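# Cap the tube and stand it in the rack

## Task

Thread the cap onto the tube and turn it until it will not turn further, then place the capped tube upright in the rack. It only counts if the tube and cap stay put without the robot holding them; at the end both hands must release and back away.

## Robot and tools

ROBOT. Two arms, left_arm and right_arm, face each other across a table. Each carries an identical five-finger right hand, so hand numbers and axes mean the same on both; the hands are not mirrored.

WORLD FRAME. Metres. Origin on the table surface halfway between the arm bases, table at z = 0, +z up. left_arm's base is on the +y side. The arm names say nothing about which side of a camera image they appear on.

HAND POINT. A point fixed to the palm, 0.05 m in front of it, where index pad and thumb tip meet in a pinch. Its axes: +z runs along straightened fingers, +y points out of the palm, +x crosses the palm toward the little finger. Straight fingers extend 0.06 to 0.07 m past the point. Across the palm the hand spans 0.08 m on the little-finger side; on the thumb side 0.02 m with the thumb swung in front, up to 0.09 m otherwise. A wrist bracket on the little-finger side sits 0.03 m beyond the point along +y and 0.11 m across the palm; it can collide.

ROW LAYOUT. Every movement command uses one row of 28 numbers, each in [-1, 1], covering both arms even if one stays still: left_arm dx, dy, dz, rx, ry, rz, then left_gripper little, ring, middle, index, thumb_bend, thumb_turn, force_limit, speed; then the same 14 for right_arm and right_gripper.
- dx..rz are an offset (not an absolute pose) from that hand point's measured pose when the action starts, expressed in the hand point's own axes. 1.0 equals 0.6 m or 180 degrees; rx, ry, rz form one rotation vector.
- Fingers (little, ring, middle, index) and thumb_bend: +1 straight, -1 fully curled/bent. thumb_turn: +1 alongside the palm, -1 across in front of it. A pinch is roughly index -0.22, thumb_bend -0.75, thumb_turn -0.57.
- force_limit: closing force at the fingertip where a motor halts, linear from about 0 N at -1 to 10 N at +1 (15 N for both thumb motors); it never limits opening. speed: linear from near zero at -1 to full at +1 (full travel in 0.6 s). For a soft grip, close at speed -0.9 or slower.
- There is no hold value. To keep a hand unchanged, resend its last eight executed numbers; if none were sent yet, use its hand_measured six plus hand_force_limit and hand_speed.

TOOLS.
execute_actions(actions): a list of actions, each a table of up to 15 rows; each row lasts one 1/30 s step and a short table repeats its final row until 15 steps (0.5 s). All rows of one action are offsets from the same start pose (for a call's first action, the last reported pose), not from the preceding row. An empty list just reports state and images. Per step the commanded pose is clipped to 100 mm and 16 degrees from the measured pose, so large offsets need several actions.
move(target, speed, stop_force, blocking): target is one 28-number row; its pose parts are offsets from the pose in the latest result that shows one, in hand-point axes. Each hand point travels straight toward it; paths last 0.5 to 10 s and end together. speed is m/s, 0.002 to 0.5 (default 0.25); rotation is capped at twice that in rad/s. Hand numbers are sent at the start. stop_force (N, 9 to 40, shared by both arms) ends an arm's path when its wrist sensor feels that much added push along the direction to the target; the arm then backs to where it was two steps earlier. Use it only with slow motion and no rotation; omit it when pulling away from a contact. It is refused in the first 0.2 s of a scene and with blocking=false. blocking=false returns after 0.5 s while motion continues; other motion commands are refused until you call wait or stop.
wait(seconds): 0 to 10; arms keep their last command. wait(0) checks a running move.
stop(): brakes a running move.
zoom_image(camera, region): camera is cam_left_wrist or cam_right_wrist; region [x0, y0, x1, y1] in pixels, at most 504 by 504.
show_instructions(): shows the reference image(s).
finished_scene(scene): ends the current scene (pass its number); irreversible, and the goal must already hold.

GRIPPING. For a wrap grip, swing the thumb fully in front before reaching; objects 0.035 to 0.08 m across lie across the palm, centred toward the wrist. A motor moves only when its target changes (by 0.01 or more always counts), then runs until reaching target or force_limit and locks. To squeeze more, raise force_limit and send a target further closed than hand_measured; to loosen, send one more open.

RESULTS. The state line gives each hand point's position (m), quaternion wxyz and velocities in the world frame; readings get less accurate at long reach. Hand target lines show where the controller is driving. "pose unreachable" means a clearance check altered that arm's command. Step readings list positions; HELD marks a held-back step. Wrist force and torque are in the end effector's axes (offsets up to about 4 N, noise up to 2.4 N, saturation near 50 N). hand_measured, hand_stopped_by (moving, target, force, stalled, fault) and hand_load_n list six motors in send order; a lost grip shows as loads dropping near 0. The move line reports done, off_target, moving, held, fault or contact per arm; limits=paced means clipping, limits=held means some steps were blocked and a sudden fast catch-up can follow. Images come from the two 616x616 fisheye wrist cameras, cam_left_wrist then cam_right_wrist, with the calibration supplied.

AVOID. Arms are stiff: aiming even slightly past a firm contact without stop_force can fault. Joint torque reaching its limit (139 N m shoulder and elbow, 26 N m wrists) or 150 N external force halts that arm 10 s and skips the rest of the call. Do not let the arms collide or press on each other with any part. Never knock or drop anything off the table; objects may be nudged by outside pushes. Prolonged loads heat motors: warning at 70 °C, braking stop at 85 °C. While you think, the robot keeps its last command.

Each tool is called as a command line: name --argument value for each argument, lists and objects as JSON in quotes; but a table of rows of numbers goes row by row, as --pt "numbers of a row", without its own name.

Reference images:

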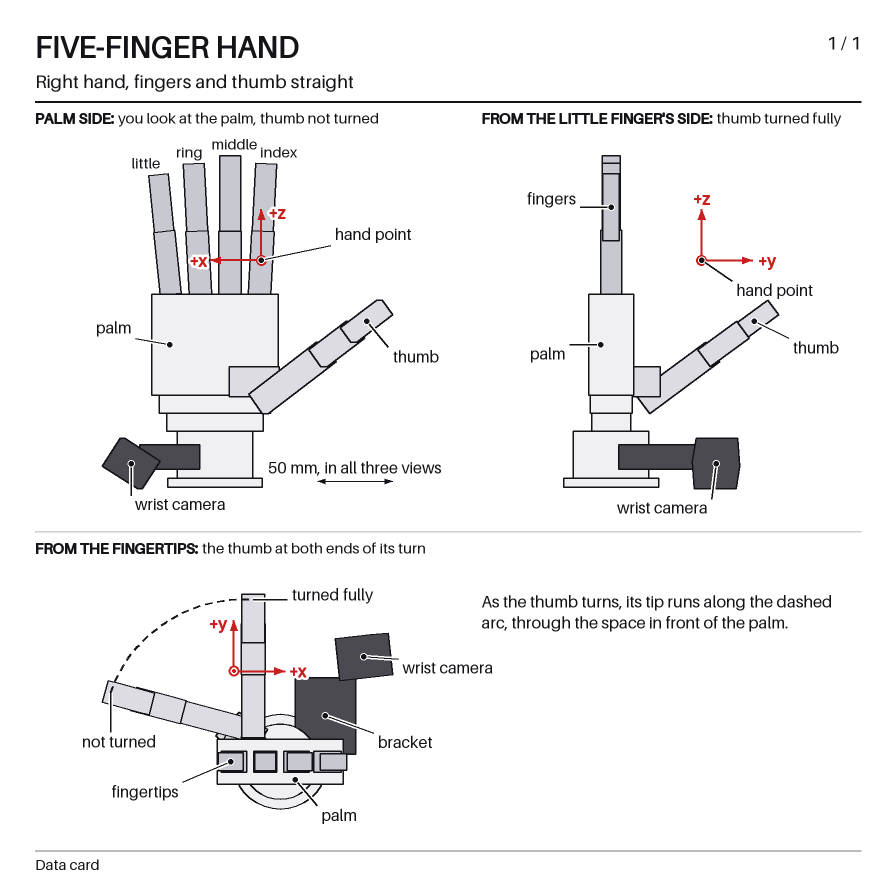

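## Session

execute_actions --actions '[]'

Scene clock: 0.00 s.
left_arm: end_effector_position=(+0.2271, +0.4867, +0.4793) hand_measured=(+1.000, +1.000, +1.000, +1.000, +1.000, +1.000) hand_load_n=(+0.0, +0.0, +0.0, +0.0, +0.0, +0.0) hand_stopped_by=(target, target, target, target, target, target) hand_force_limit=0.00 hand_speed=-0.80 end_effector_quat_wxyz=(-0.006, +0.369, +0.929, -0.013) end_effector_velocity=(+0.000, -0.000, -0.000) end_effector_angular_velocity=(-0.001, -0.000, -0.000) | right_arm: end_effector_position=(+0.1119, -0.2899, +0.4725) hand_measured=(+1.000, +1.000, +1.000, +1.000, +1.000, +1.000) hand_load_n=(+0.0, +0.0, +0.0, +0.0, +0.0, +0.0) hand_stopped_by=(target, target, target, target, target, target) hand_force_limit=0.00 hand_speed=-0.80 end_effector_quat_wxyz=(-0.021, -0.365, +0.931, -0.015) end_effector_velocity=(+0.000, +0.000, +0.000) end_effector_angular_velocity=(+0.001, -0.002, +0.000)
Joint positions: left_arm=[ 0.53  -1.722  1.331  1.953  1.598 -1.903] | right_arm=[-1.18  -1.699  1.344  1.97   1.598 -1.861]
Joint velocities: left_arm=[-0.     0.    -0.    -0.001  0.     0.   ] | right_arm=[-0.     0.    -0.002 -0.    -0.    -0.   ]
Motor temperatures (°C, as the motors report them): left_arm=[22 23 23 28 36 28] | right_arm=[23 23 25 33 35 31]
Wrist force (N, on the end effector, along its own x y z axes, offset not removed): no reading
Wrist torque (N m, same axes, about the end effector's origin, offset not removed): no reading
Hand target (left_arm): +0.227, +0.487, +0.479; -0.006, +0.369, +0.929, -0.013
Hand target (right_arm): +0.112, -0.290, +0.472; -0.021, -0.365, +0.931, -0.015

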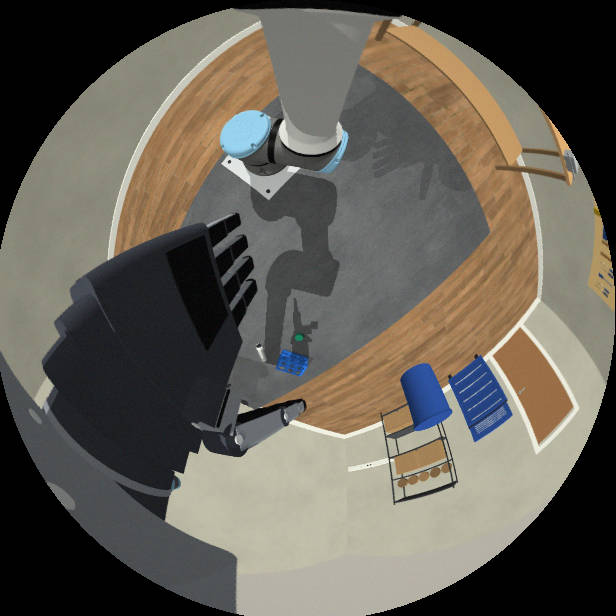

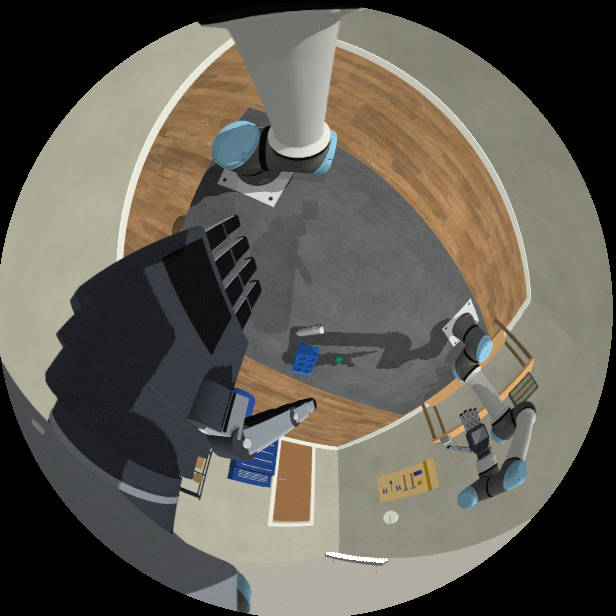

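zoom_image --camera "cam_right_wrist" --region '[270,300,370,400]'

zoom_image --camera "cam_left_wrist" --region '[240,300,340,400]'

Region (270, 300, 370, 400) of cam_right_wrist's 616x616 image, scaled by 5.040, with more detail than that image has.

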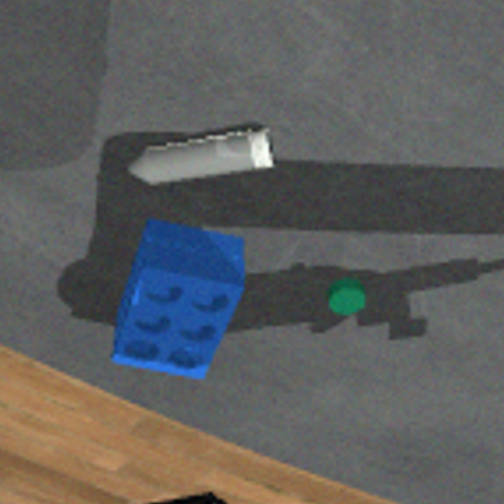

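Region (240, 300, 340, 400) of cam_left_wrist's 616x616 image, scaled by 5.040, with more detail than that image has.

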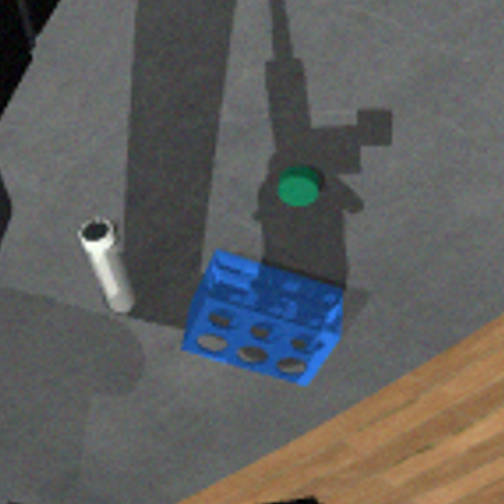

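move --target '[-0.65,-0.117,0.52,0.217,-0.217,-0.465,0.3,0.3,0.3,0.3,0.5,-1,0,0.5,-0.615,-0.097,0.53,0.217,-0.217,-0.465,0.3,0.3,0.3,0.3,0.5,-1,0,0.5]'

Scene clock: 53.77 s.
left_arm: end_effector_position=(+0.4557, +0.1617, +0.1688) hand_measured=(+0.300, +0.300, +0.300, +0.300, +0.500, -1.000) hand_load_n=(+0.0, +0.0, +0.0, +0.0, +0.0, +0.0) hand_stopped_by=(target, target, target, target, target, target) hand_force_limit=0.00 hand_speed=0.50 end_effector_quat_wxyz=(-0.155, +0.364, -0.830, +0.393) end_effector_velocity=(+0.002, -0.001, -0.001) end_effector_angular_velocity=(-0.004, -0.002, +0.009) | right_arm: end_effector_position=(+0.4135, -0.0972, +0.1375) hand_measured=(+0.300, +0.300, +0.300, +0.300, +0.500, -1.000) hand_load_n=(+0.0, +0.0, +0.0, +0.0, +0.0, +0.0) hand_stopped_by=(target, target, target, target, target, target) hand_force_limit=0.00 hand_speed=0.50 end_effector_quat_wxyz=(+0.364, -0.841, +0.364, -0.166) end_effector_velocity=(+0.002, +0.001, -0.001) end_effector_angular_velocity=(+0.002, -0.004, +0.006)
Joint positions: left_arm=[ 0.612 -1.168  1.429  0.45   1.399 -3.326] | right_arm=[-1.108 -1.202  1.551  0.409  1.421 -3.303]
Joint velocities: left_arm=[ 0.001  0.004 -0.002 -0.004 -0.005 -0.005] | right_arm=[-0.001  0.003 -0.    -0.007 -0.005 -0.005]
Motor temperatures (°C, as the motors report them): left_arm=[22 23 23 28 36 28] | right_arm=[23 23 25 33 35 31]
Wrist force (N, on the end effector, along its own x y z axes, offset not removed): left_arm=[-1.0 2.9 0.4] | right_arm=[-2.7 -1.8 4.0]
Wrist torque (N m, same axes, about the end effector's origin, offset not removed): left_arm=[0.40 -0.01 -0.05] | right_arm=[-0.40 0.40 -0.15]
Hand target (left_arm): +0.456, +0.162, +0.169; +0.155, -0.365, +0.830, -0.393
Hand target (right_arm): +0.414, -0.097, +0.137; -0.364, +0.841, -0.364, +0.166
Off the commanded pose (left_arm): 0.001 m, 0 deg.
Off the commanded pose (right_arm): 0.001 m, 0 deg.
move: done
camera_calibration (this result's frames):
cam_left_wrist: T_world_to_cam=[[-0.407497, 0.508892, -0.758271, 0.234397], [0.317558, 0.857484, 0.404819, -0.351648], [0.856215, -0.0758322, -0.511024, -0.158448], [0, 0, 0, 1]] pos_world=[0.34285, 0.170234, 0.239119]
cam_right_wrist: T_world_to_cam=[[-0.591469, -0.345922, -0.728356, 0.319158], [-0.796484, 0.391367, 0.460918, 0.301375], [0.125613, 0.852743, -0.507002, 0.225747], [0, 0, 0, 1]] pos_world=[0.400455, -0.200048, 0.208006]

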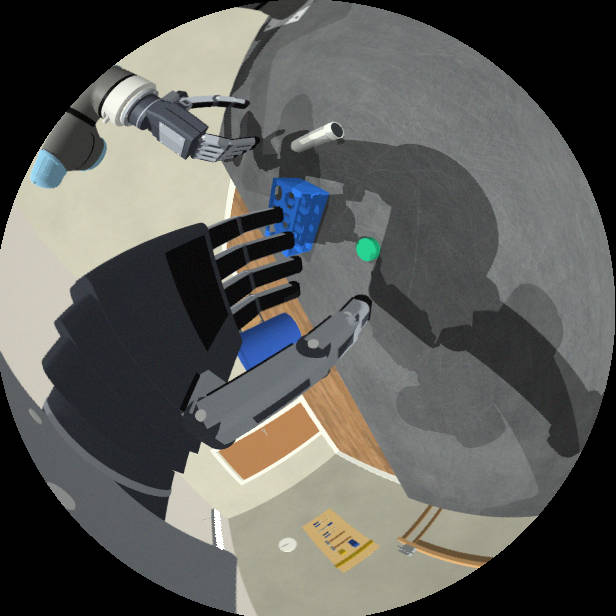

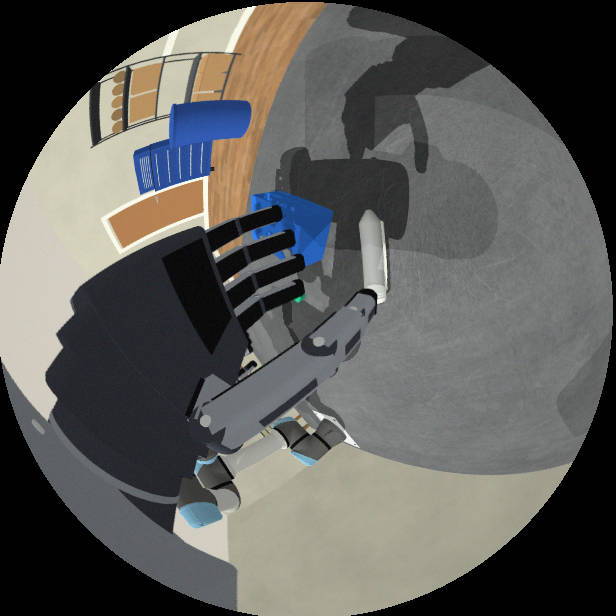

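zoom_image --camera "cam_left_wrist" --region '[130,60,390,280]'

zoom_image --camera "cam_right_wrist" --region '[240,180,420,360]'

Region (130, 60, 390, 280) of cam_left_wrist's 616x616 image, scaled by 1.938, with more detail than that image has; it fills the top 426 rows of this view, and the rest is white.

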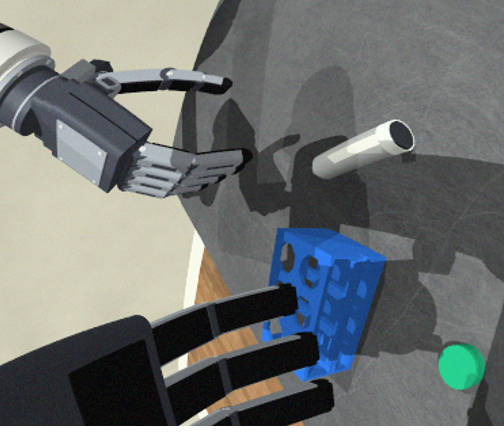

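Region (240, 180, 420, 360) of cam_right_wrist's 616x616 image, scaled by 2.800, with more detail than that image has.

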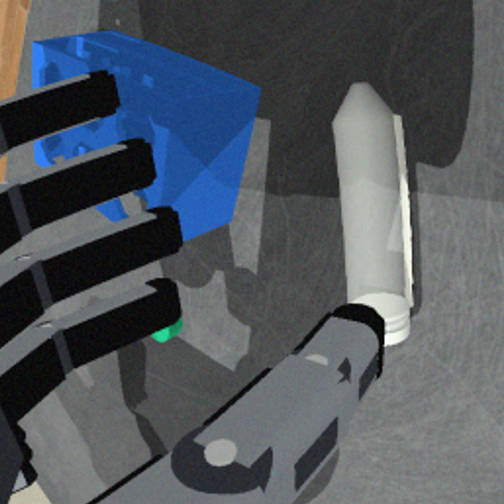

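move --target '[-0.011,0.1045,0.183,0,0,0,-1,-1,0.3,0.3,0.5,-1,0,0.5,-0.037,0.082,0.126,0,-0.018,-0.017,0.3,0.3,0.3,0.3,0.5,-1,0,0.5]' --speed 0.12

zoom_image --camera "cam_left_wrist" --region '[160,60,420,340]'

Scene clock: 85.37 s.
left_arm: end_effector_position=(+0.4895, +0.1342, +0.0502) hand_measured=(-1.000, -1.000, +0.300, +0.300, +0.500, -1.000) hand_load_n=(+0.0, +0.0, +0.0, +0.0, +0.0, +0.0) hand_stopped_by=(target, target, target, target, target, target) hand_force_limit=0.00 hand_speed=0.50 end_effector_quat_wxyz=(-0.155, +0.364, -0.830, +0.393) end_effector_velocity=(+0.001, -0.001, -0.002) end_effector_angular_velocity=(-0.001, -0.001, +0.000) | right_arm: end_effector_position=(+0.4155, -0.0670, +0.0499) hand_measured=(+0.300, +0.300, +0.300, +0.300, +0.500, -1.000) hand_load_n=(+0.0, +0.0, +0.0, +0.0, +0.0, +0.0) hand_stopped_by=(target, target, target, target, target, target) hand_force_limit=0.00 hand_speed=0.50 end_effector_quat_wxyz=(+0.369, -0.855, +0.331, -0.152) end_effector_velocity=(-0.000, +0.001, -0.001) end_effector_angular_velocity=(+0.001, +0.001, +0.001)
Joint positions: left_arm=[ 0.638 -0.967  1.44   0.236  1.419 -3.309] | right_arm=[-1.076 -1.057  1.58   0.242  1.388 -3.335]
Joint velocities: left_arm=[ 0.     0.004 -0.001 -0.004 -0.     0.   ] | right_arm=[ 0.     0.002 -0.    -0.001 -0.001 -0.   ]
Motor temperatures (°C, as the motors report them): left_arm=[22 23 23 28 36 28] | right_arm=[23 23 25 33 35 31]
Wrist force (N, on the end effector, along its own x y z axes, offset not removed): left_arm=[-1.2 4.7 1.0] | right_arm=[-0.4 -3.6 -0.3]
Wrist torque (N m, same axes, about the end effector's origin, offset not removed): left_arm=[0.70 -0.03 0.04] | right_arm=[-0.54 0.15 -0.09]
Hand target (left_arm): +0.490, +0.134, +0.050; +0.155, -0.364, +0.830, -0.393
Hand target (right_arm): +0.415, -0.067, +0.050; -0.369, +0.855, -0.331, +0.152
Off the commanded pose (left_arm): 0.000 m, 0 deg.
Off the commanded pose (right_arm): 0.000 m, 0 deg.
move: done
camera_calibration (this result's frames):
cam_left_wrist: T_world_to_cam=[[-0.40748, 0.508883, -0.758286, 0.172235], [0.317543, 0.857489, 0.404819, -0.29072], [0.856228, -0.0758331, -0.511002, -0.250167], [0, 0, 0, 1]] pos_world=[0.376699, 0.142671, 0.120457]
cam_right_wrist: T_world_to_cam=[[-0.56306, -0.391679, -0.727703, 0.252035], [-0.824312, 0.32897, 0.460747, 0.33886], [0.0589273, 0.859283, -0.508095, 0.183554], [0, 0, 0, 1]] pos_world=[0.410421, -0.170483, 0.120541]

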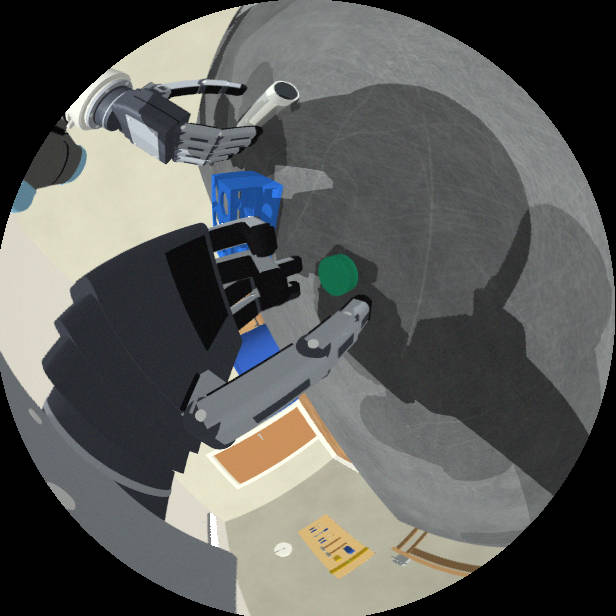

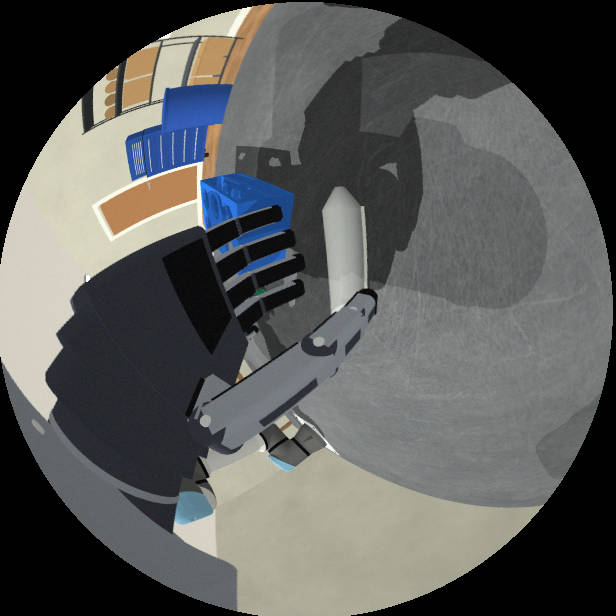

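Region (160, 60, 420, 340) of cam_left_wrist's 616x616 image, scaled by 1.800, with more detail than that image has; it fills the left 468 columns of this view, and the rest is white.

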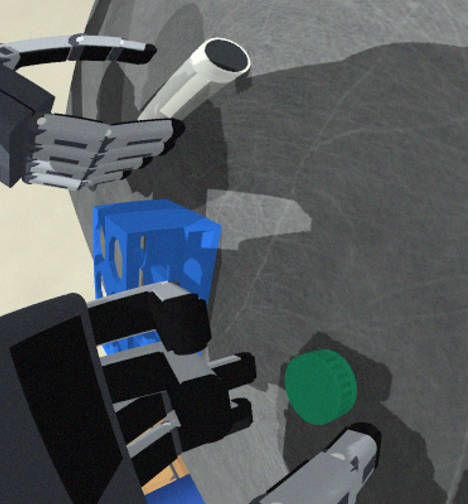

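move --target '[0.002,0.023,0.035,-0.015,0,0,-1,-1,0.3,0.3,0.5,-1,0,0.5,0,0.029,0.027,0,0,0,0.3,0.3,0.3,0.3,0.5,-1,0,0.5]' --speed 0.03

zoom_image --camera "cam_left_wrist" --region '[160,60,420,340]'

Scene clock: 98.20 s.
left_arm: end_effector_position=(+0.4935, +0.1278, +0.0266) hand_measured=(-1.000, -1.000, +0.300, +0.300, +0.500, -1.000) hand_load_n=(+0.0, +0.0, -5.0, +0.0, +0.0, +0.0) hand_stopped_by=(target, target, target, target, target, target) hand_force_limit=0.00 hand_speed=0.50 end_effector_quat_wxyz=(-0.146, +0.368, -0.839, +0.374) end_effector_velocity=(+0.001, -0.001, -0.001) end_effector_angular_velocity=(+0.002, +0.002, +0.000) | right_arm: end_effector_position=(+0.4158, -0.0671, +0.0267) hand_measured=(+0.300, +0.300, +0.300, +0.300, +0.500, -1.000) hand_load_n=(+0.0, +0.0, -4.5, +0.0, +0.0, +0.0) hand_stopped_by=(target, target, target, target, target, target) hand_force_limit=0.00 hand_speed=0.50 end_effector_quat_wxyz=(+0.370, -0.855, +0.331, -0.152) end_effector_velocity=(-0.000, -0.000, -0.003) end_effector_angular_velocity=(-0.000, +0.001, -0.001)
Joint positions: left_arm=[ 0.642 -0.901  1.383  0.272  1.43  -3.313] | right_arm=[-1.077 -1.029  1.603  0.19   1.387 -3.336]
Joint velocities: left_arm=[ 0.     0.006 -0.007  0.004  0.    -0.   ] | right_arm=[-0.     0.003  0.003 -0.005  0.     0.001]
Motor temperatures (°C, as the motors report them): left_arm=[22 23 23 28 36 28] | right_arm=[23 23 25 33 35 31]
Wrist force (N, on the end effector, along its own x y z axes, offset not removed): left_arm=[-3.2 -13.6 -20.1] | right_arm=[-2.6 -24.8 -29.7]
Wrist torque (N m, same axes, about the end effector's origin, offset not removed): left_arm=[1.37 0.55 -0.50] | right_arm=[1.81 0.89 -0.56]
Hand target (left_arm): +0.493, +0.128, +0.026; +0.146, -0.368, +0.839, -0.373
Hand target (right_arm): +0.416, -0.067, +0.026; -0.369, +0.855, -0.331, +0.152
Off the commanded pose (left_arm): 0.000 m, 0 deg.
Off the commanded pose (right_arm): 0.001 m, 0 deg.
move: done
camera_calibration (this result's frames):
cam_left_wrist: T_world_to_cam=[[-0.431712, 0.532917, -0.727753, 0.167299], [0.332476, 0.844017, 0.420826, -0.283081], [0.838501, -0.060285, -0.541555, -0.258528], [0, 0, 0, 1]] pos_world=[0.383119, 0.134183, 0.100873]
cam_right_wrist: T_world_to_cam=[[-0.562589, -0.391388, -0.728223, 0.235159], [-0.82462, 0.328649, 0.460426, 0.350022], [0.0591245, 0.859538, -0.507641, 0.171754], [0, 0, 0, 1]] pos_world=[0.410779, -0.170625, 0.097278]

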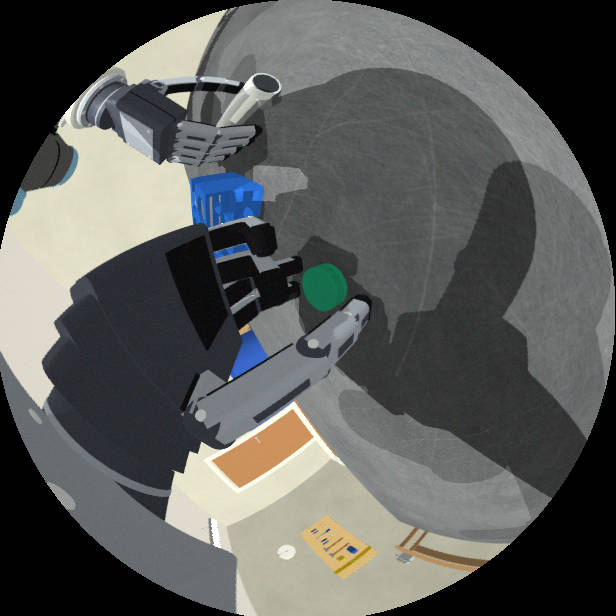

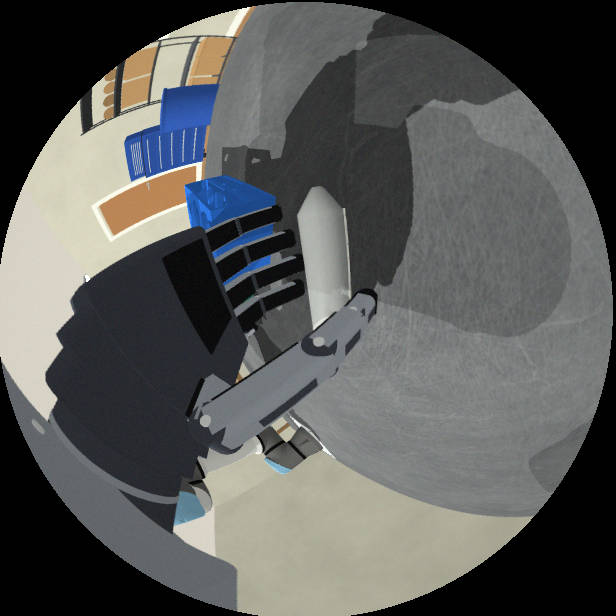

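Region (160, 60, 420, 340) of cam_left_wrist's 616x616 image, scaled by 1.800, with more detail than that image has; it fills the left 468 columns of this view, and the rest is white.

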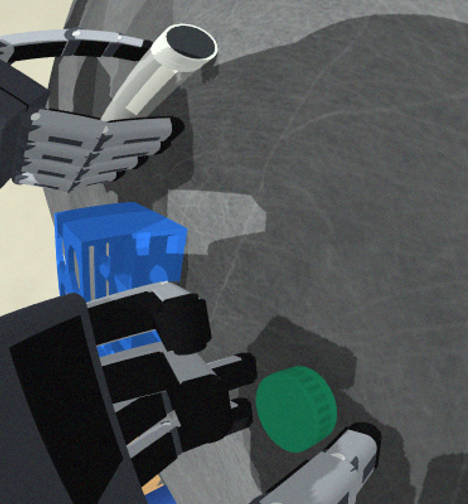

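move --target '[0,-0.006,0.004,0.055,0,0,-1,-1,0.3,0.3,0.5,-1,0,0.5,0,-0.006,0.004,0.055,0,0,0.3,0.3,0.3,0.3,0.5,-1,0,0.5]' --speed 0.08

move --target '[0,0,0,0,0,0,-1,-1,-0.3,-0.3,0.5,-1,0,-0.85,0,0,0,0,0,0,0.3,0.3,-0.3,-0.3,0.5,-1,0,-0.85]'

zoom_image --camera "cam_left_wrist" --region '[160,60,420,340]'

Scene clock: 108.37 s.
left_arm: end_effector_position=(+0.4966, +0.1250, +0.0277) hand_measured=(-1.000, -1.000, +0.300, +0.300, +0.500, -1.000) hand_load_n=(+0.0, +0.0, +0.0, +0.0, +0.0, +0.0) hand_stopped_by=(target, target, target, target, target, target) hand_force_limit=0.00 hand_speed=0.50 end_effector_quat_wxyz=(-0.177, +0.354, -0.804, +0.444) end_effector_velocity=(-0.000, -0.000, -0.000) end_effector_angular_velocity=(-0.006, -0.007, -0.000) | right_arm: end_effector_position=(+0.4186, -0.0641, +0.0277) hand_measured=(+0.300, +0.300, +0.300, +0.300, +0.500, -1.000) hand_load_n=(+0.0, +0.0, +0.0, +0.0, +0.0, +0.0) hand_stopped_by=(target, target, target, target, target, target) hand_force_limit=0.00 hand_speed=0.50 end_effector_quat_wxyz=(+0.442, -0.820, +0.317, -0.180) end_effector_velocity=(+0.000, +0.000, +0.000) end_effector_angular_velocity=(+0.007, -0.008, +0.001)
Joint positions: left_arm=[ 0.628 -0.973  1.555  0.001  1.391 -3.294] | right_arm=[-1.096 -1.093  1.759 -0.072  1.342 -3.313]
Joint velocities: left_arm=[-0.002 -0.003  0.009 -0.015 -0.002  0.002] | right_arm=[-0.001 -0.003  0.008 -0.016 -0.002  0.001]
Motor temperatures (°C, as the motors report them): left_arm=[22 23 23 28 36 28] | right_arm=[23 23 25 33 35 31]
Wrist force (N, on the end effector, along its own x y z axes, offset not removed): left_arm=[-5.0 -1.5 -0.4] | right_arm=[-2.6 3.6 1.9]
Wrist torque (N m, same axes, about the end effector's origin, offset not removed): left_arm=[-0.05 0.79 -0.44] | right_arm=[0.32 0.26 0.06]
Hand target (left_arm): +0.497, +0.125, +0.028; +0.178, -0.354, +0.803, -0.445
Hand target (right_arm): +0.419, -0.064, +0.028; -0.442, +0.820, -0.316, +0.180
Off the commanded pose (left_arm): 0.000 m, 0 deg.
Off the commanded pose (right_arm): 0.000 m, 0 deg.
move: done
camera_calibration (this result's frames):
cam_left_wrist: T_world_to_cam=[[-0.33647, 0.438581, -0.833327, 0.13833], [0.27959, 0.891547, 0.356333, -0.260021], [0.899231, -0.113095, -0.422602, -0.287542], [0, 0, 0, 1]] pos_world=[0.37781, 0.138632, 0.0864123]
cam_right_wrist: T_world_to_cam=[[-0.470308, -0.294216, -0.832014, 0.209119], [-0.875738, 0.2721, 0.398803, 0.370354], [0.109057, 0.916187, -0.385627, 0.148793], [0, 0, 0, 1]] pos_world=[0.406457, -0.175569, 0.0836705]

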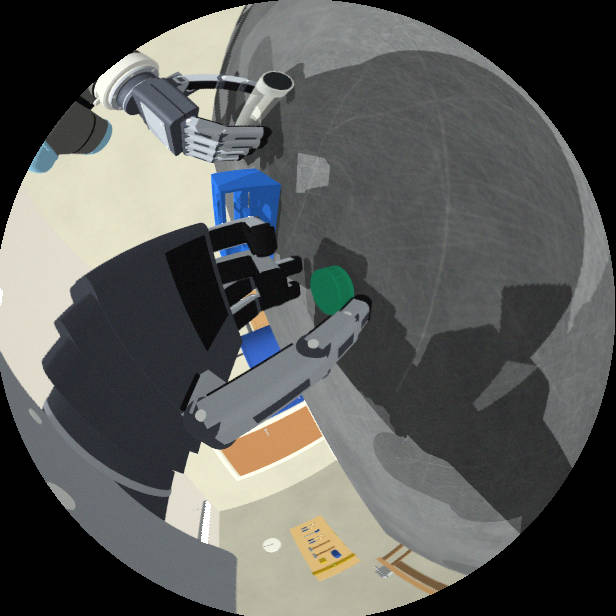

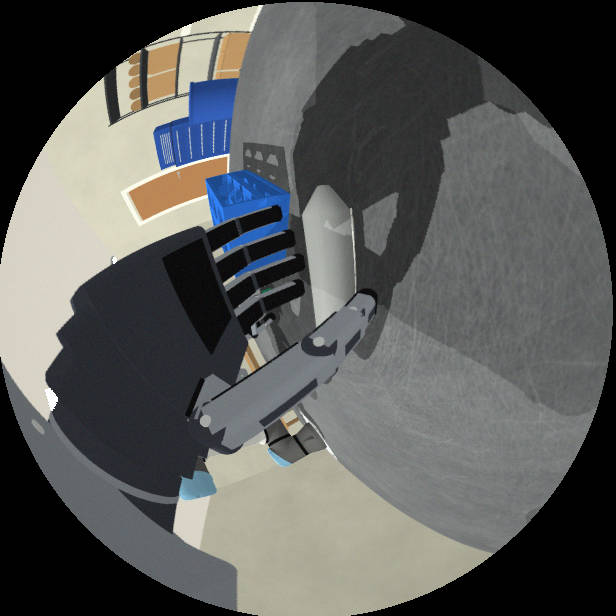

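Scene clock: 111.03 s.
left_arm: end_effector_position=(+0.4966, +0.1249, +0.0277) hand_measured=(-1.000, -1.000, -0.156, -0.300, +0.504, -1.000) hand_load_n=(+0.0, +0.0, +6.0, +0.0, +5.5, +1.5) hand_stopped_by=(target, target, force, target, target, target) hand_force_limit=0.00 hand_speed=-0.85 end_effector_quat_wxyz=(-0.177, +0.354, -0.804, +0.444) end_effector_velocity=(+0.001, +0.000, +0.000) end_effector_angular_velocity=(-0.001, -0.000, +0.001) | right_arm: end_effector_position=(+0.4187, -0.0641, +0.0277) hand_measured=(+0.300, +0.300, -0.196, -0.264, +0.506, -1.000) hand_load_n=(+0.0, +0.0, +3.0, +5.0, +10.5, -1.5) hand_stopped_by=(target, target, force, force, target, target) hand_force_limit=0.00 hand_speed=-0.85 end_effector_quat_wxyz=(+0.442, -0.820, +0.317, -0.180) end_effector_velocity=(+0.000, -0.000, -0.000) end_effector_angular_velocity=(-0.000, -0.000, +0.000)
Joint positions: left_arm=[ 0.628 -0.973  1.555  0.001  1.391 -3.294] | right_arm=[-1.096 -1.093  1.759 -0.072  1.342 -3.313]
Joint velocities: left_arm=[ 0.002 -0.    -0.001 -0.     0.001  0.   ] | right_arm=[-0.     0.    -0.    -0.    -0.    -0.001]
Motor temperatures (°C, as the motors report them): left_arm=[22 23 23 28 36 28] | right_arm=[23 23 25 33 35 31]
Wrist force (N, on the end effector, along its own x y z axes, offset not removed): left_arm=[-1.9 -0.3 0.6] | right_arm=[-0.8 -1.3 -4.4]
Wrist torque (N m, same axes, about the end effector's origin, offset not removed): left_arm=[0.25 0.09 -0.26] | right_arm=[0.02 0.27 0.10]
Hand target (left_arm): +0.497, +0.125, +0.028; +0.177, -0.354, +0.804, -0.444
Hand target (right_arm): +0.419, -0.064, +0.028; -0.442, +0.820, -0.317, +0.180
Off the commanded pose (left_arm): 0.000 m, 0 deg.
Off the commanded pose (right_arm): 0.000 m, 0 deg.
move: done
camera_calibration (this result's frames):
cam_left_wrist: T_world_to_cam=[[-0.336442, 0.438575, -0.833342, 0.138337], [0.279608, 0.891546, 0.356321, -0.260012], [0.899236, -0.113128, -0.422583, -0.287535], [0, 0, 0, 1]] pos_world=[0.377806, 0.138613, 0.0864224]
cam_right_wrist: T_world_to_cam=[[-0.470317, -0.294203, -0.832014, 0.209127], [-0.87573, 0.272128, 0.398803, 0.370369], [0.109085, 0.916183, -0.385629, 0.148791], [0, 0, 0, 1]] pos_world=[0.406468, -0.175582, 0.0836704]

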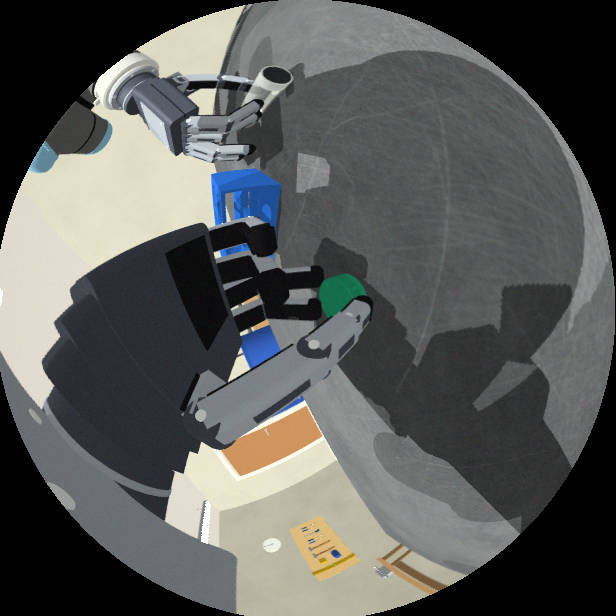

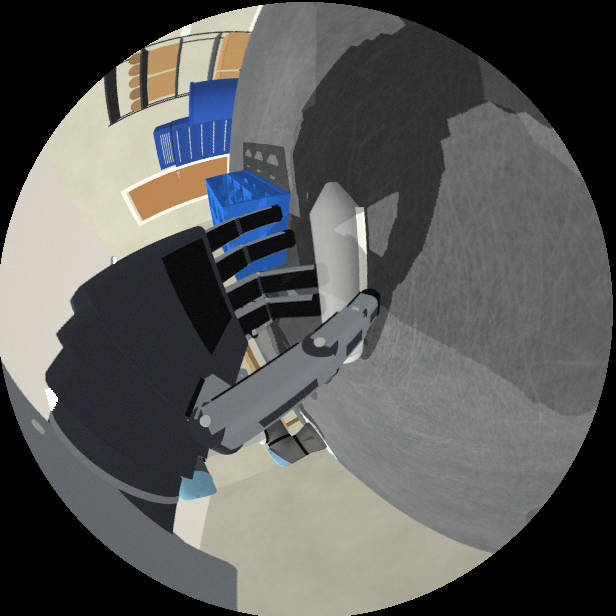

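Region (160, 60, 420, 340) of cam_left_wrist's 616x616 image, scaled by 1.800, with more detail than that image has; it fills the left 468 columns of this view, and the rest is white.

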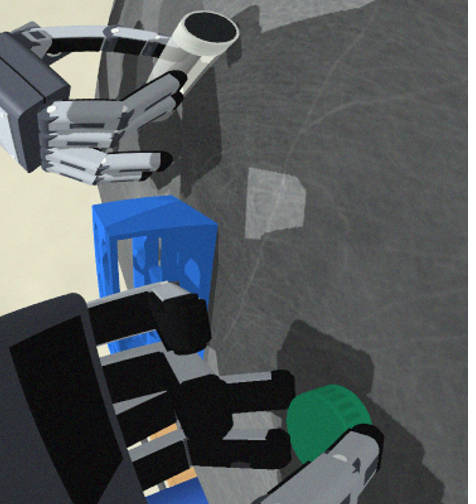

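move --target '[0,0,0,0,0,0,-1,-1,0.3,0.3,0.5,-1,0,0,0,0,0,0,0,0,0.3,0.3,0.3,0.3,0.5,-1,0,0]'

move --target '[0,0.014,-0.022,0.05,0,0,-1,-1,0.3,0.3,0.1,-1,0,-0.85,0,0.014,-0.022,0.05,0,0,0.3,0.3,0.3,0.3,0.1,-1,0,-0.85]' --speed 0.06

move --target '[0,0.018,0.008,0,0,0,-1,-1,0.15,0.15,0.1,-1,0,-0.85,0,0.018,0.008,0,0,0,0.15,0.15,0.15,0.15,0.1,-1,0,-0.85]' --speed 0.004 --stop_force 10

zoom_image --camera "cam_left_wrist" --region '[160,60,420,340]'

Scene clock: 136.87 s.
left_arm: end_effector_position=(+0.4966, +0.1249, +0.0277) hand_measured=(-1.000, -1.000, +0.300, +0.300, +0.500, -1.000) hand_load_n=(+0.0, +0.0, +0.0, +0.0, +0.0, +0.0) hand_stopped_by=(target, target, target, target, target, target) hand_force_limit=0.00 hand_speed=0.00 end_effector_quat_wxyz=(-0.177, +0.354, -0.804, +0.444) end_effector_velocity=(-0.000, -0.000, -0.000) end_effector_angular_velocity=(-0.000, -0.000, +0.000) | right_arm: end_effector_position=(+0.4186, -0.0641, +0.0277) hand_measured=(+0.300, +0.300, +0.300, +0.300, +0.500, -1.000) hand_load_n=(+0.0, +0.0, +0.0, +0.0, +0.0, +0.0) hand_stopped_by=(target, target, target, target, target, target) hand_force_limit=0.00 hand_speed=0.00 end_effector_quat_wxyz=(+0.442, -0.820, +0.317, -0.180) end_effector_velocity=(+0.000, -0.000, -0.000) end_effector_angular_velocity=(-0.001, -0.000, -0.001)
Joint positions: left_arm=[ 0.628 -0.973  1.555  0.001  1.391 -3.294] | right_arm=[-1.096 -1.093  1.759 -0.072  1.342 -3.313]
Joint velocities: left_arm=[-0.001 -0.     0.    -0.    -0.001 -0.   ] | right_arm=[-0.     0.001  0.    -0.001  0.001 -0.   ]
Motor temperatures (°C, as the motors report them): left_arm=[22 23 23 28 36 28] | right_arm=[23 23 25 33 35 31]
Wrist force (N, on the end effector, along its own x y z axes, offset not removed): left_arm=[-1.7 2.0 0.7] | right_arm=[-2.5 -1.9 -1.6]
Wrist torque (N m, same axes, about the end effector's origin, offset not removed): left_arm=[0.46 0.18 -0.02] | right_arm=[-0.01 0.38 0.18]
Hand target (left_arm): +0.497, +0.125, +0.028; +0.177, -0.354, +0.804, -0.444
Hand target (right_arm): +0.419, -0.064, +0.028; -0.442, +0.820, -0.317, +0.180
Off the commanded pose (left_arm): 0.000 m, 0 deg.
Off the commanded pose (right_arm): 0.000 m, 0 deg.
move: done
camera_calibration (this result's frames):
cam_left_wrist: T_world_to_cam=[[-0.336471, 0.43858, -0.833327, 0.138332], [0.279588, 0.891548, 0.356333, -0.260014], [0.899232, -0.113093, -0.422602, -0.28755], [0, 0, 0, 1]] pos_world=[0.377816, 0.138626, 0.0864076]
cam_right_wrist: T_world_to_cam=[[-0.470307, -0.294218, -0.832014, 0.209119], [-0.875738, 0.272101, 0.398802, 0.370355], [0.109057, 0.916186, -0.385628, 0.148793], [0, 0, 0, 1]] pos_world=[0.406457, -0.175569, 0.0836703]

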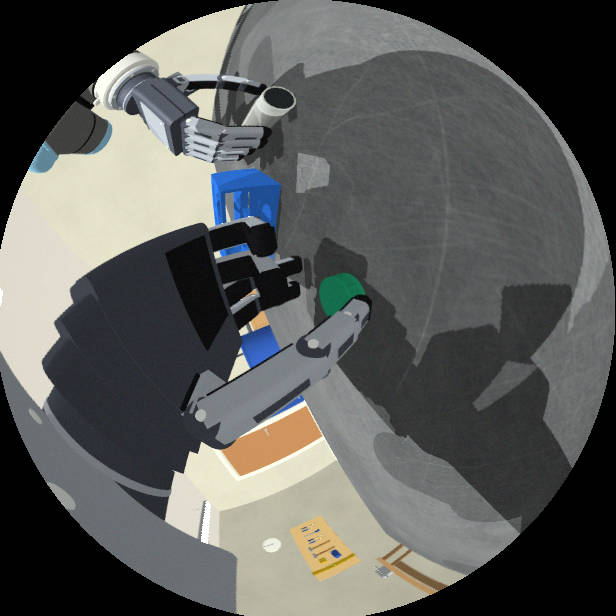

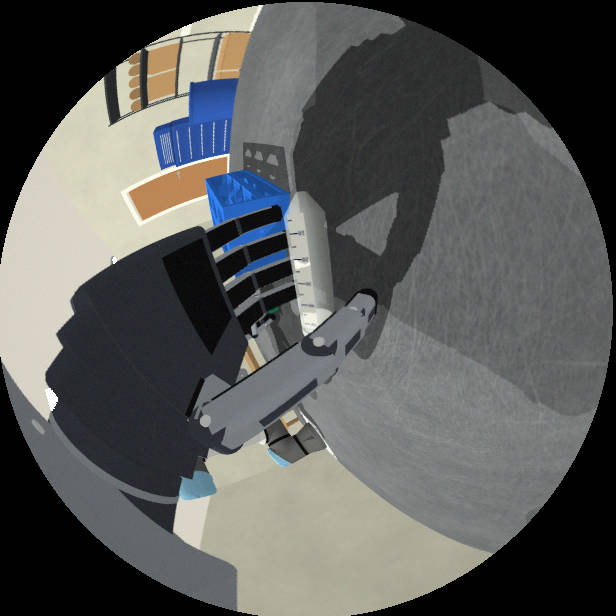

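Scene clock: 139.67 s.
left_arm: end_effector_position=(+0.4852, +0.1357, +0.0278) hand_measured=(-1.000, -1.000, +0.300, +0.300, +0.100, -1.000) hand_load_n=(+0.0, +0.0, +0.0, +0.0, +0.0, +0.0) hand_stopped_by=(target, target, target, target, target, target) hand_force_limit=0.00 hand_speed=-0.85 end_effector_quat_wxyz=(-0.204, +0.339, -0.766, +0.506) end_effector_velocity=(-0.000, +0.000, -0.000) end_effector_angular_velocity=(+0.001, +0.001, -0.000) | right_arm: end_effector_position=(+0.4080, -0.0756, +0.0278) hand_measured=(+0.300, +0.300, +0.300, +0.300, +0.100, -1.000) hand_load_n=(+0.0, +0.0, +0.0, +0.0, +0.0, +0.0) hand_stopped_by=(target, target, target, target, target, target) hand_force_limit=0.00 hand_speed=-0.85 end_effector_quat_wxyz=(+0.505, -0.783, +0.301, -0.205) end_effector_velocity=(-0.000, -0.000, -0.000) end_effector_angular_velocity=(+0.000, +0.002, -0.002)
Joint positions: left_arm=[ 0.605 -1.05   1.76  -0.283  1.349 -3.274] | right_arm=[-1.126 -1.164  1.95  -0.348  1.291 -3.288]
Joint velocities: left_arm=[-0.    -0.     0.001  0.     0.     0.   ] | right_arm=[-0.     0.     0.001 -0.     0.001  0.002]
Motor temperatures (°C, as the motors report them): left_arm=[22 23 23 28 36 28] | right_arm=[23 23 25 33 35 31]
Wrist force (N, on the end effector, along its own x y z axes, offset not removed): left_arm=[-1.1 5.3 0.4] | right_arm=[-1.8 0.3 0.1]
Wrist torque (N m, same axes, about the end effector's origin, offset not removed): left_arm=[0.94 0.14 0.08] | right_arm=[0.20 0.32 -0.06]
Hand target (left_arm): +0.485, +0.136, +0.028; +0.204, -0.339, +0.766, -0.506
Hand target (right_arm): +0.408, -0.076, +0.028; -0.505, +0.783, -0.301, +0.205
Off the commanded pose (left_arm): 0.000 m, 0 deg.
Off the commanded pose (right_arm): 0.000 m, 0 deg.
move: done
camera_calibration (this result's frames):
cam_left_wrist: T_world_to_cam=[[-0.238719, 0.343091, -0.908461, 0.0975252], [0.238719, 0.927534, 0.287565, -0.249618], [0.94129, -0.14822, -0.303322, -0.295008], [0, 0, 0, 1]] pos_world=[0.360557, 0.154344, 0.0708972]
cam_right_wrist: T_world_to_cam=[[-0.376785, -0.194987, -0.905546, 0.172214], [-0.915421, 0.227772, 0.331849, 0.378782], [0.141551, 0.953992, -0.264316, 0.146744], [0, 0, 0, 1]] pos_world=[0.390861, -0.192689, 0.0690364]

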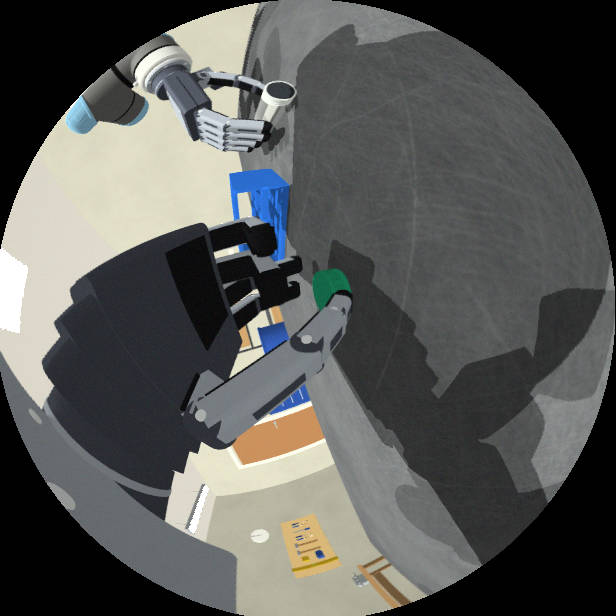

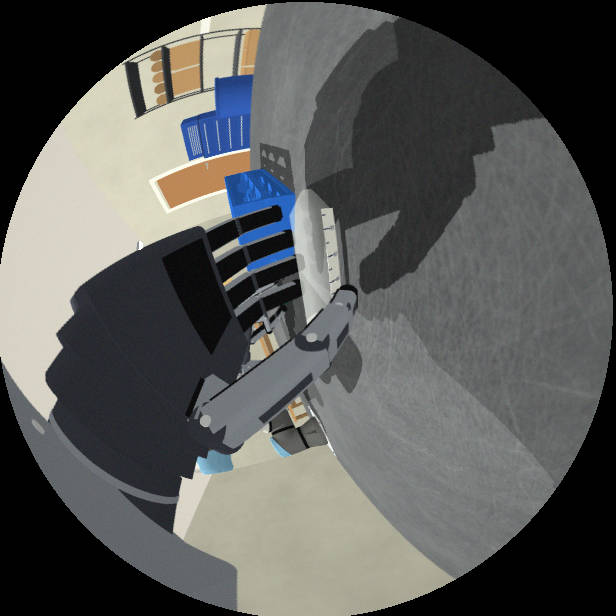

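Scene clock: 142.00 s.
left_arm: end_effector_position=(+0.4851, +0.1356, +0.0199) hand_measured=(-1.000, -1.000, +0.150, +0.150, +0.100, -1.000) hand_load_n=(+0.0, +0.0, +0.0, +0.0, -1.5, -0.5) hand_stopped_by=(target, target, target, target, target, target) hand_force_limit=0.00 hand_speed=-0.85 end_effector_quat_wxyz=(-0.204, +0.339, -0.766, +0.506) end_effector_velocity=(+0.000, +0.001, +0.001) end_effector_angular_velocity=(+0.001, +0.000, +0.001) | right_arm: end_effector_position=(+0.4080, -0.0756, +0.0199) hand_measured=(+0.150, +0.150, +0.150, +0.150, +0.100, -1.000) hand_load_n=(+0.0, +0.0, +0.0, +0.0, -1.5, -0.5) hand_stopped_by=(target, target, target, target, target, target) hand_force_limit=0.00 hand_speed=-0.85 end_effector_quat_wxyz=(+0.505, -0.783, +0.301, -0.205) end_effector_velocity=(+0.000, +0.000, +0.001) end_effector_angular_velocity=(+0.000, +0.001, +0.000)
Joint positions: left_arm=[ 0.605 -1.038  1.765 -0.3    1.349 -3.274] | right_arm=[-1.126 -1.15   1.955 -0.368  1.29  -3.288]
Joint velocities: left_arm=[ 0.001 -0.002  0.     0.002 -0.     0.   ] | right_arm=[-0.    -0.001 -0.003  0.005 -0.001  0.   ]
Motor temperatures (°C, as the motors report them): left_arm=[22 23 23 28 36 28] | right_arm=[23 23 25 33 35 31]
Wrist force (N, on the end effector, along its own x y z axes, offset not removed): left_arm=[-3.1 -8.0 -8.2] | right_arm=[-1.6 -16.4 -16.3]
Wrist torque (N m, same axes, about the end effector's origin, offset not removed): left_arm=[-0.23 0.52 -0.30] | right_arm=[-1.08 0.50 -0.14]
Hand target (left_arm): +0.485, +0.136, +0.020; +0.204, -0.339, +0.766, -0.506
Hand target (right_arm): +0.408, -0.076, +0.020; -0.505, +0.783, -0.301, +0.205
Off the commanded pose (left_arm): 0.004 m, 0 deg.
Off the commanded pose (right_arm): 0.004 m, 0 deg.
move: contact (left_arm, right_arm)
camera_calibration (this result's frames):
cam_left_wrist: T_world_to_cam=[[-0.238808, 0.343259, -0.908375, 0.0903977], [0.238723, 0.927485, 0.287721, -0.247217], [0.941266, -0.14814, -0.303434, -0.29724], [0, 0, 0, 1]] pos_world=[0.360386, 0.154228, 0.0630518]
cam_right_wrist: T_world_to_cam=[[-0.376772, -0.194972, -0.905554, 0.165018], [-0.915436, 0.227696, 0.33186, 0.381492], [0.141488, 0.954013, -0.264274, 0.144738], [0, 0, 0, 1]] pos_world=[0.390927, -0.192772, 0.0610815]

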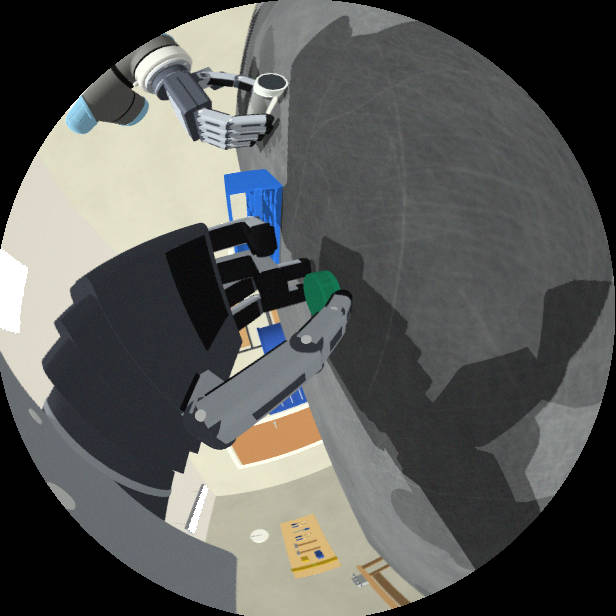

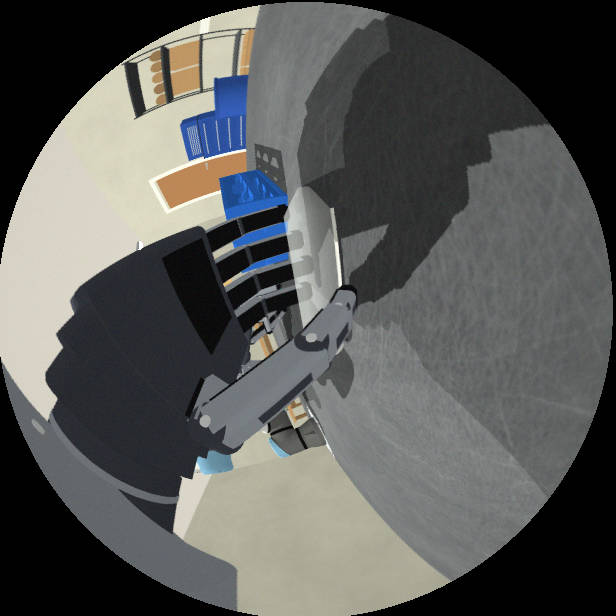

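Region (160, 60, 420, 340) of cam_left_wrist's 616x616 image, scaled by 1.800, with more detail than that image has; it fills the left 468 columns of this view, and the rest is white.

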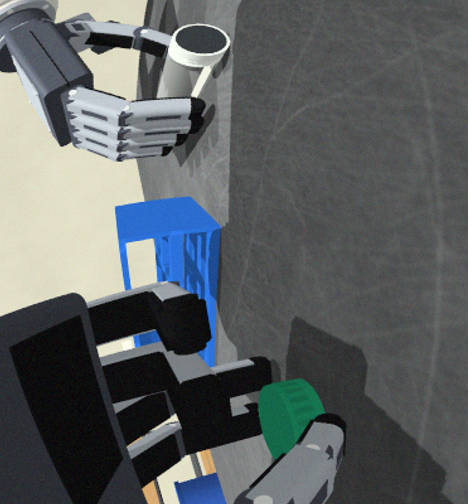

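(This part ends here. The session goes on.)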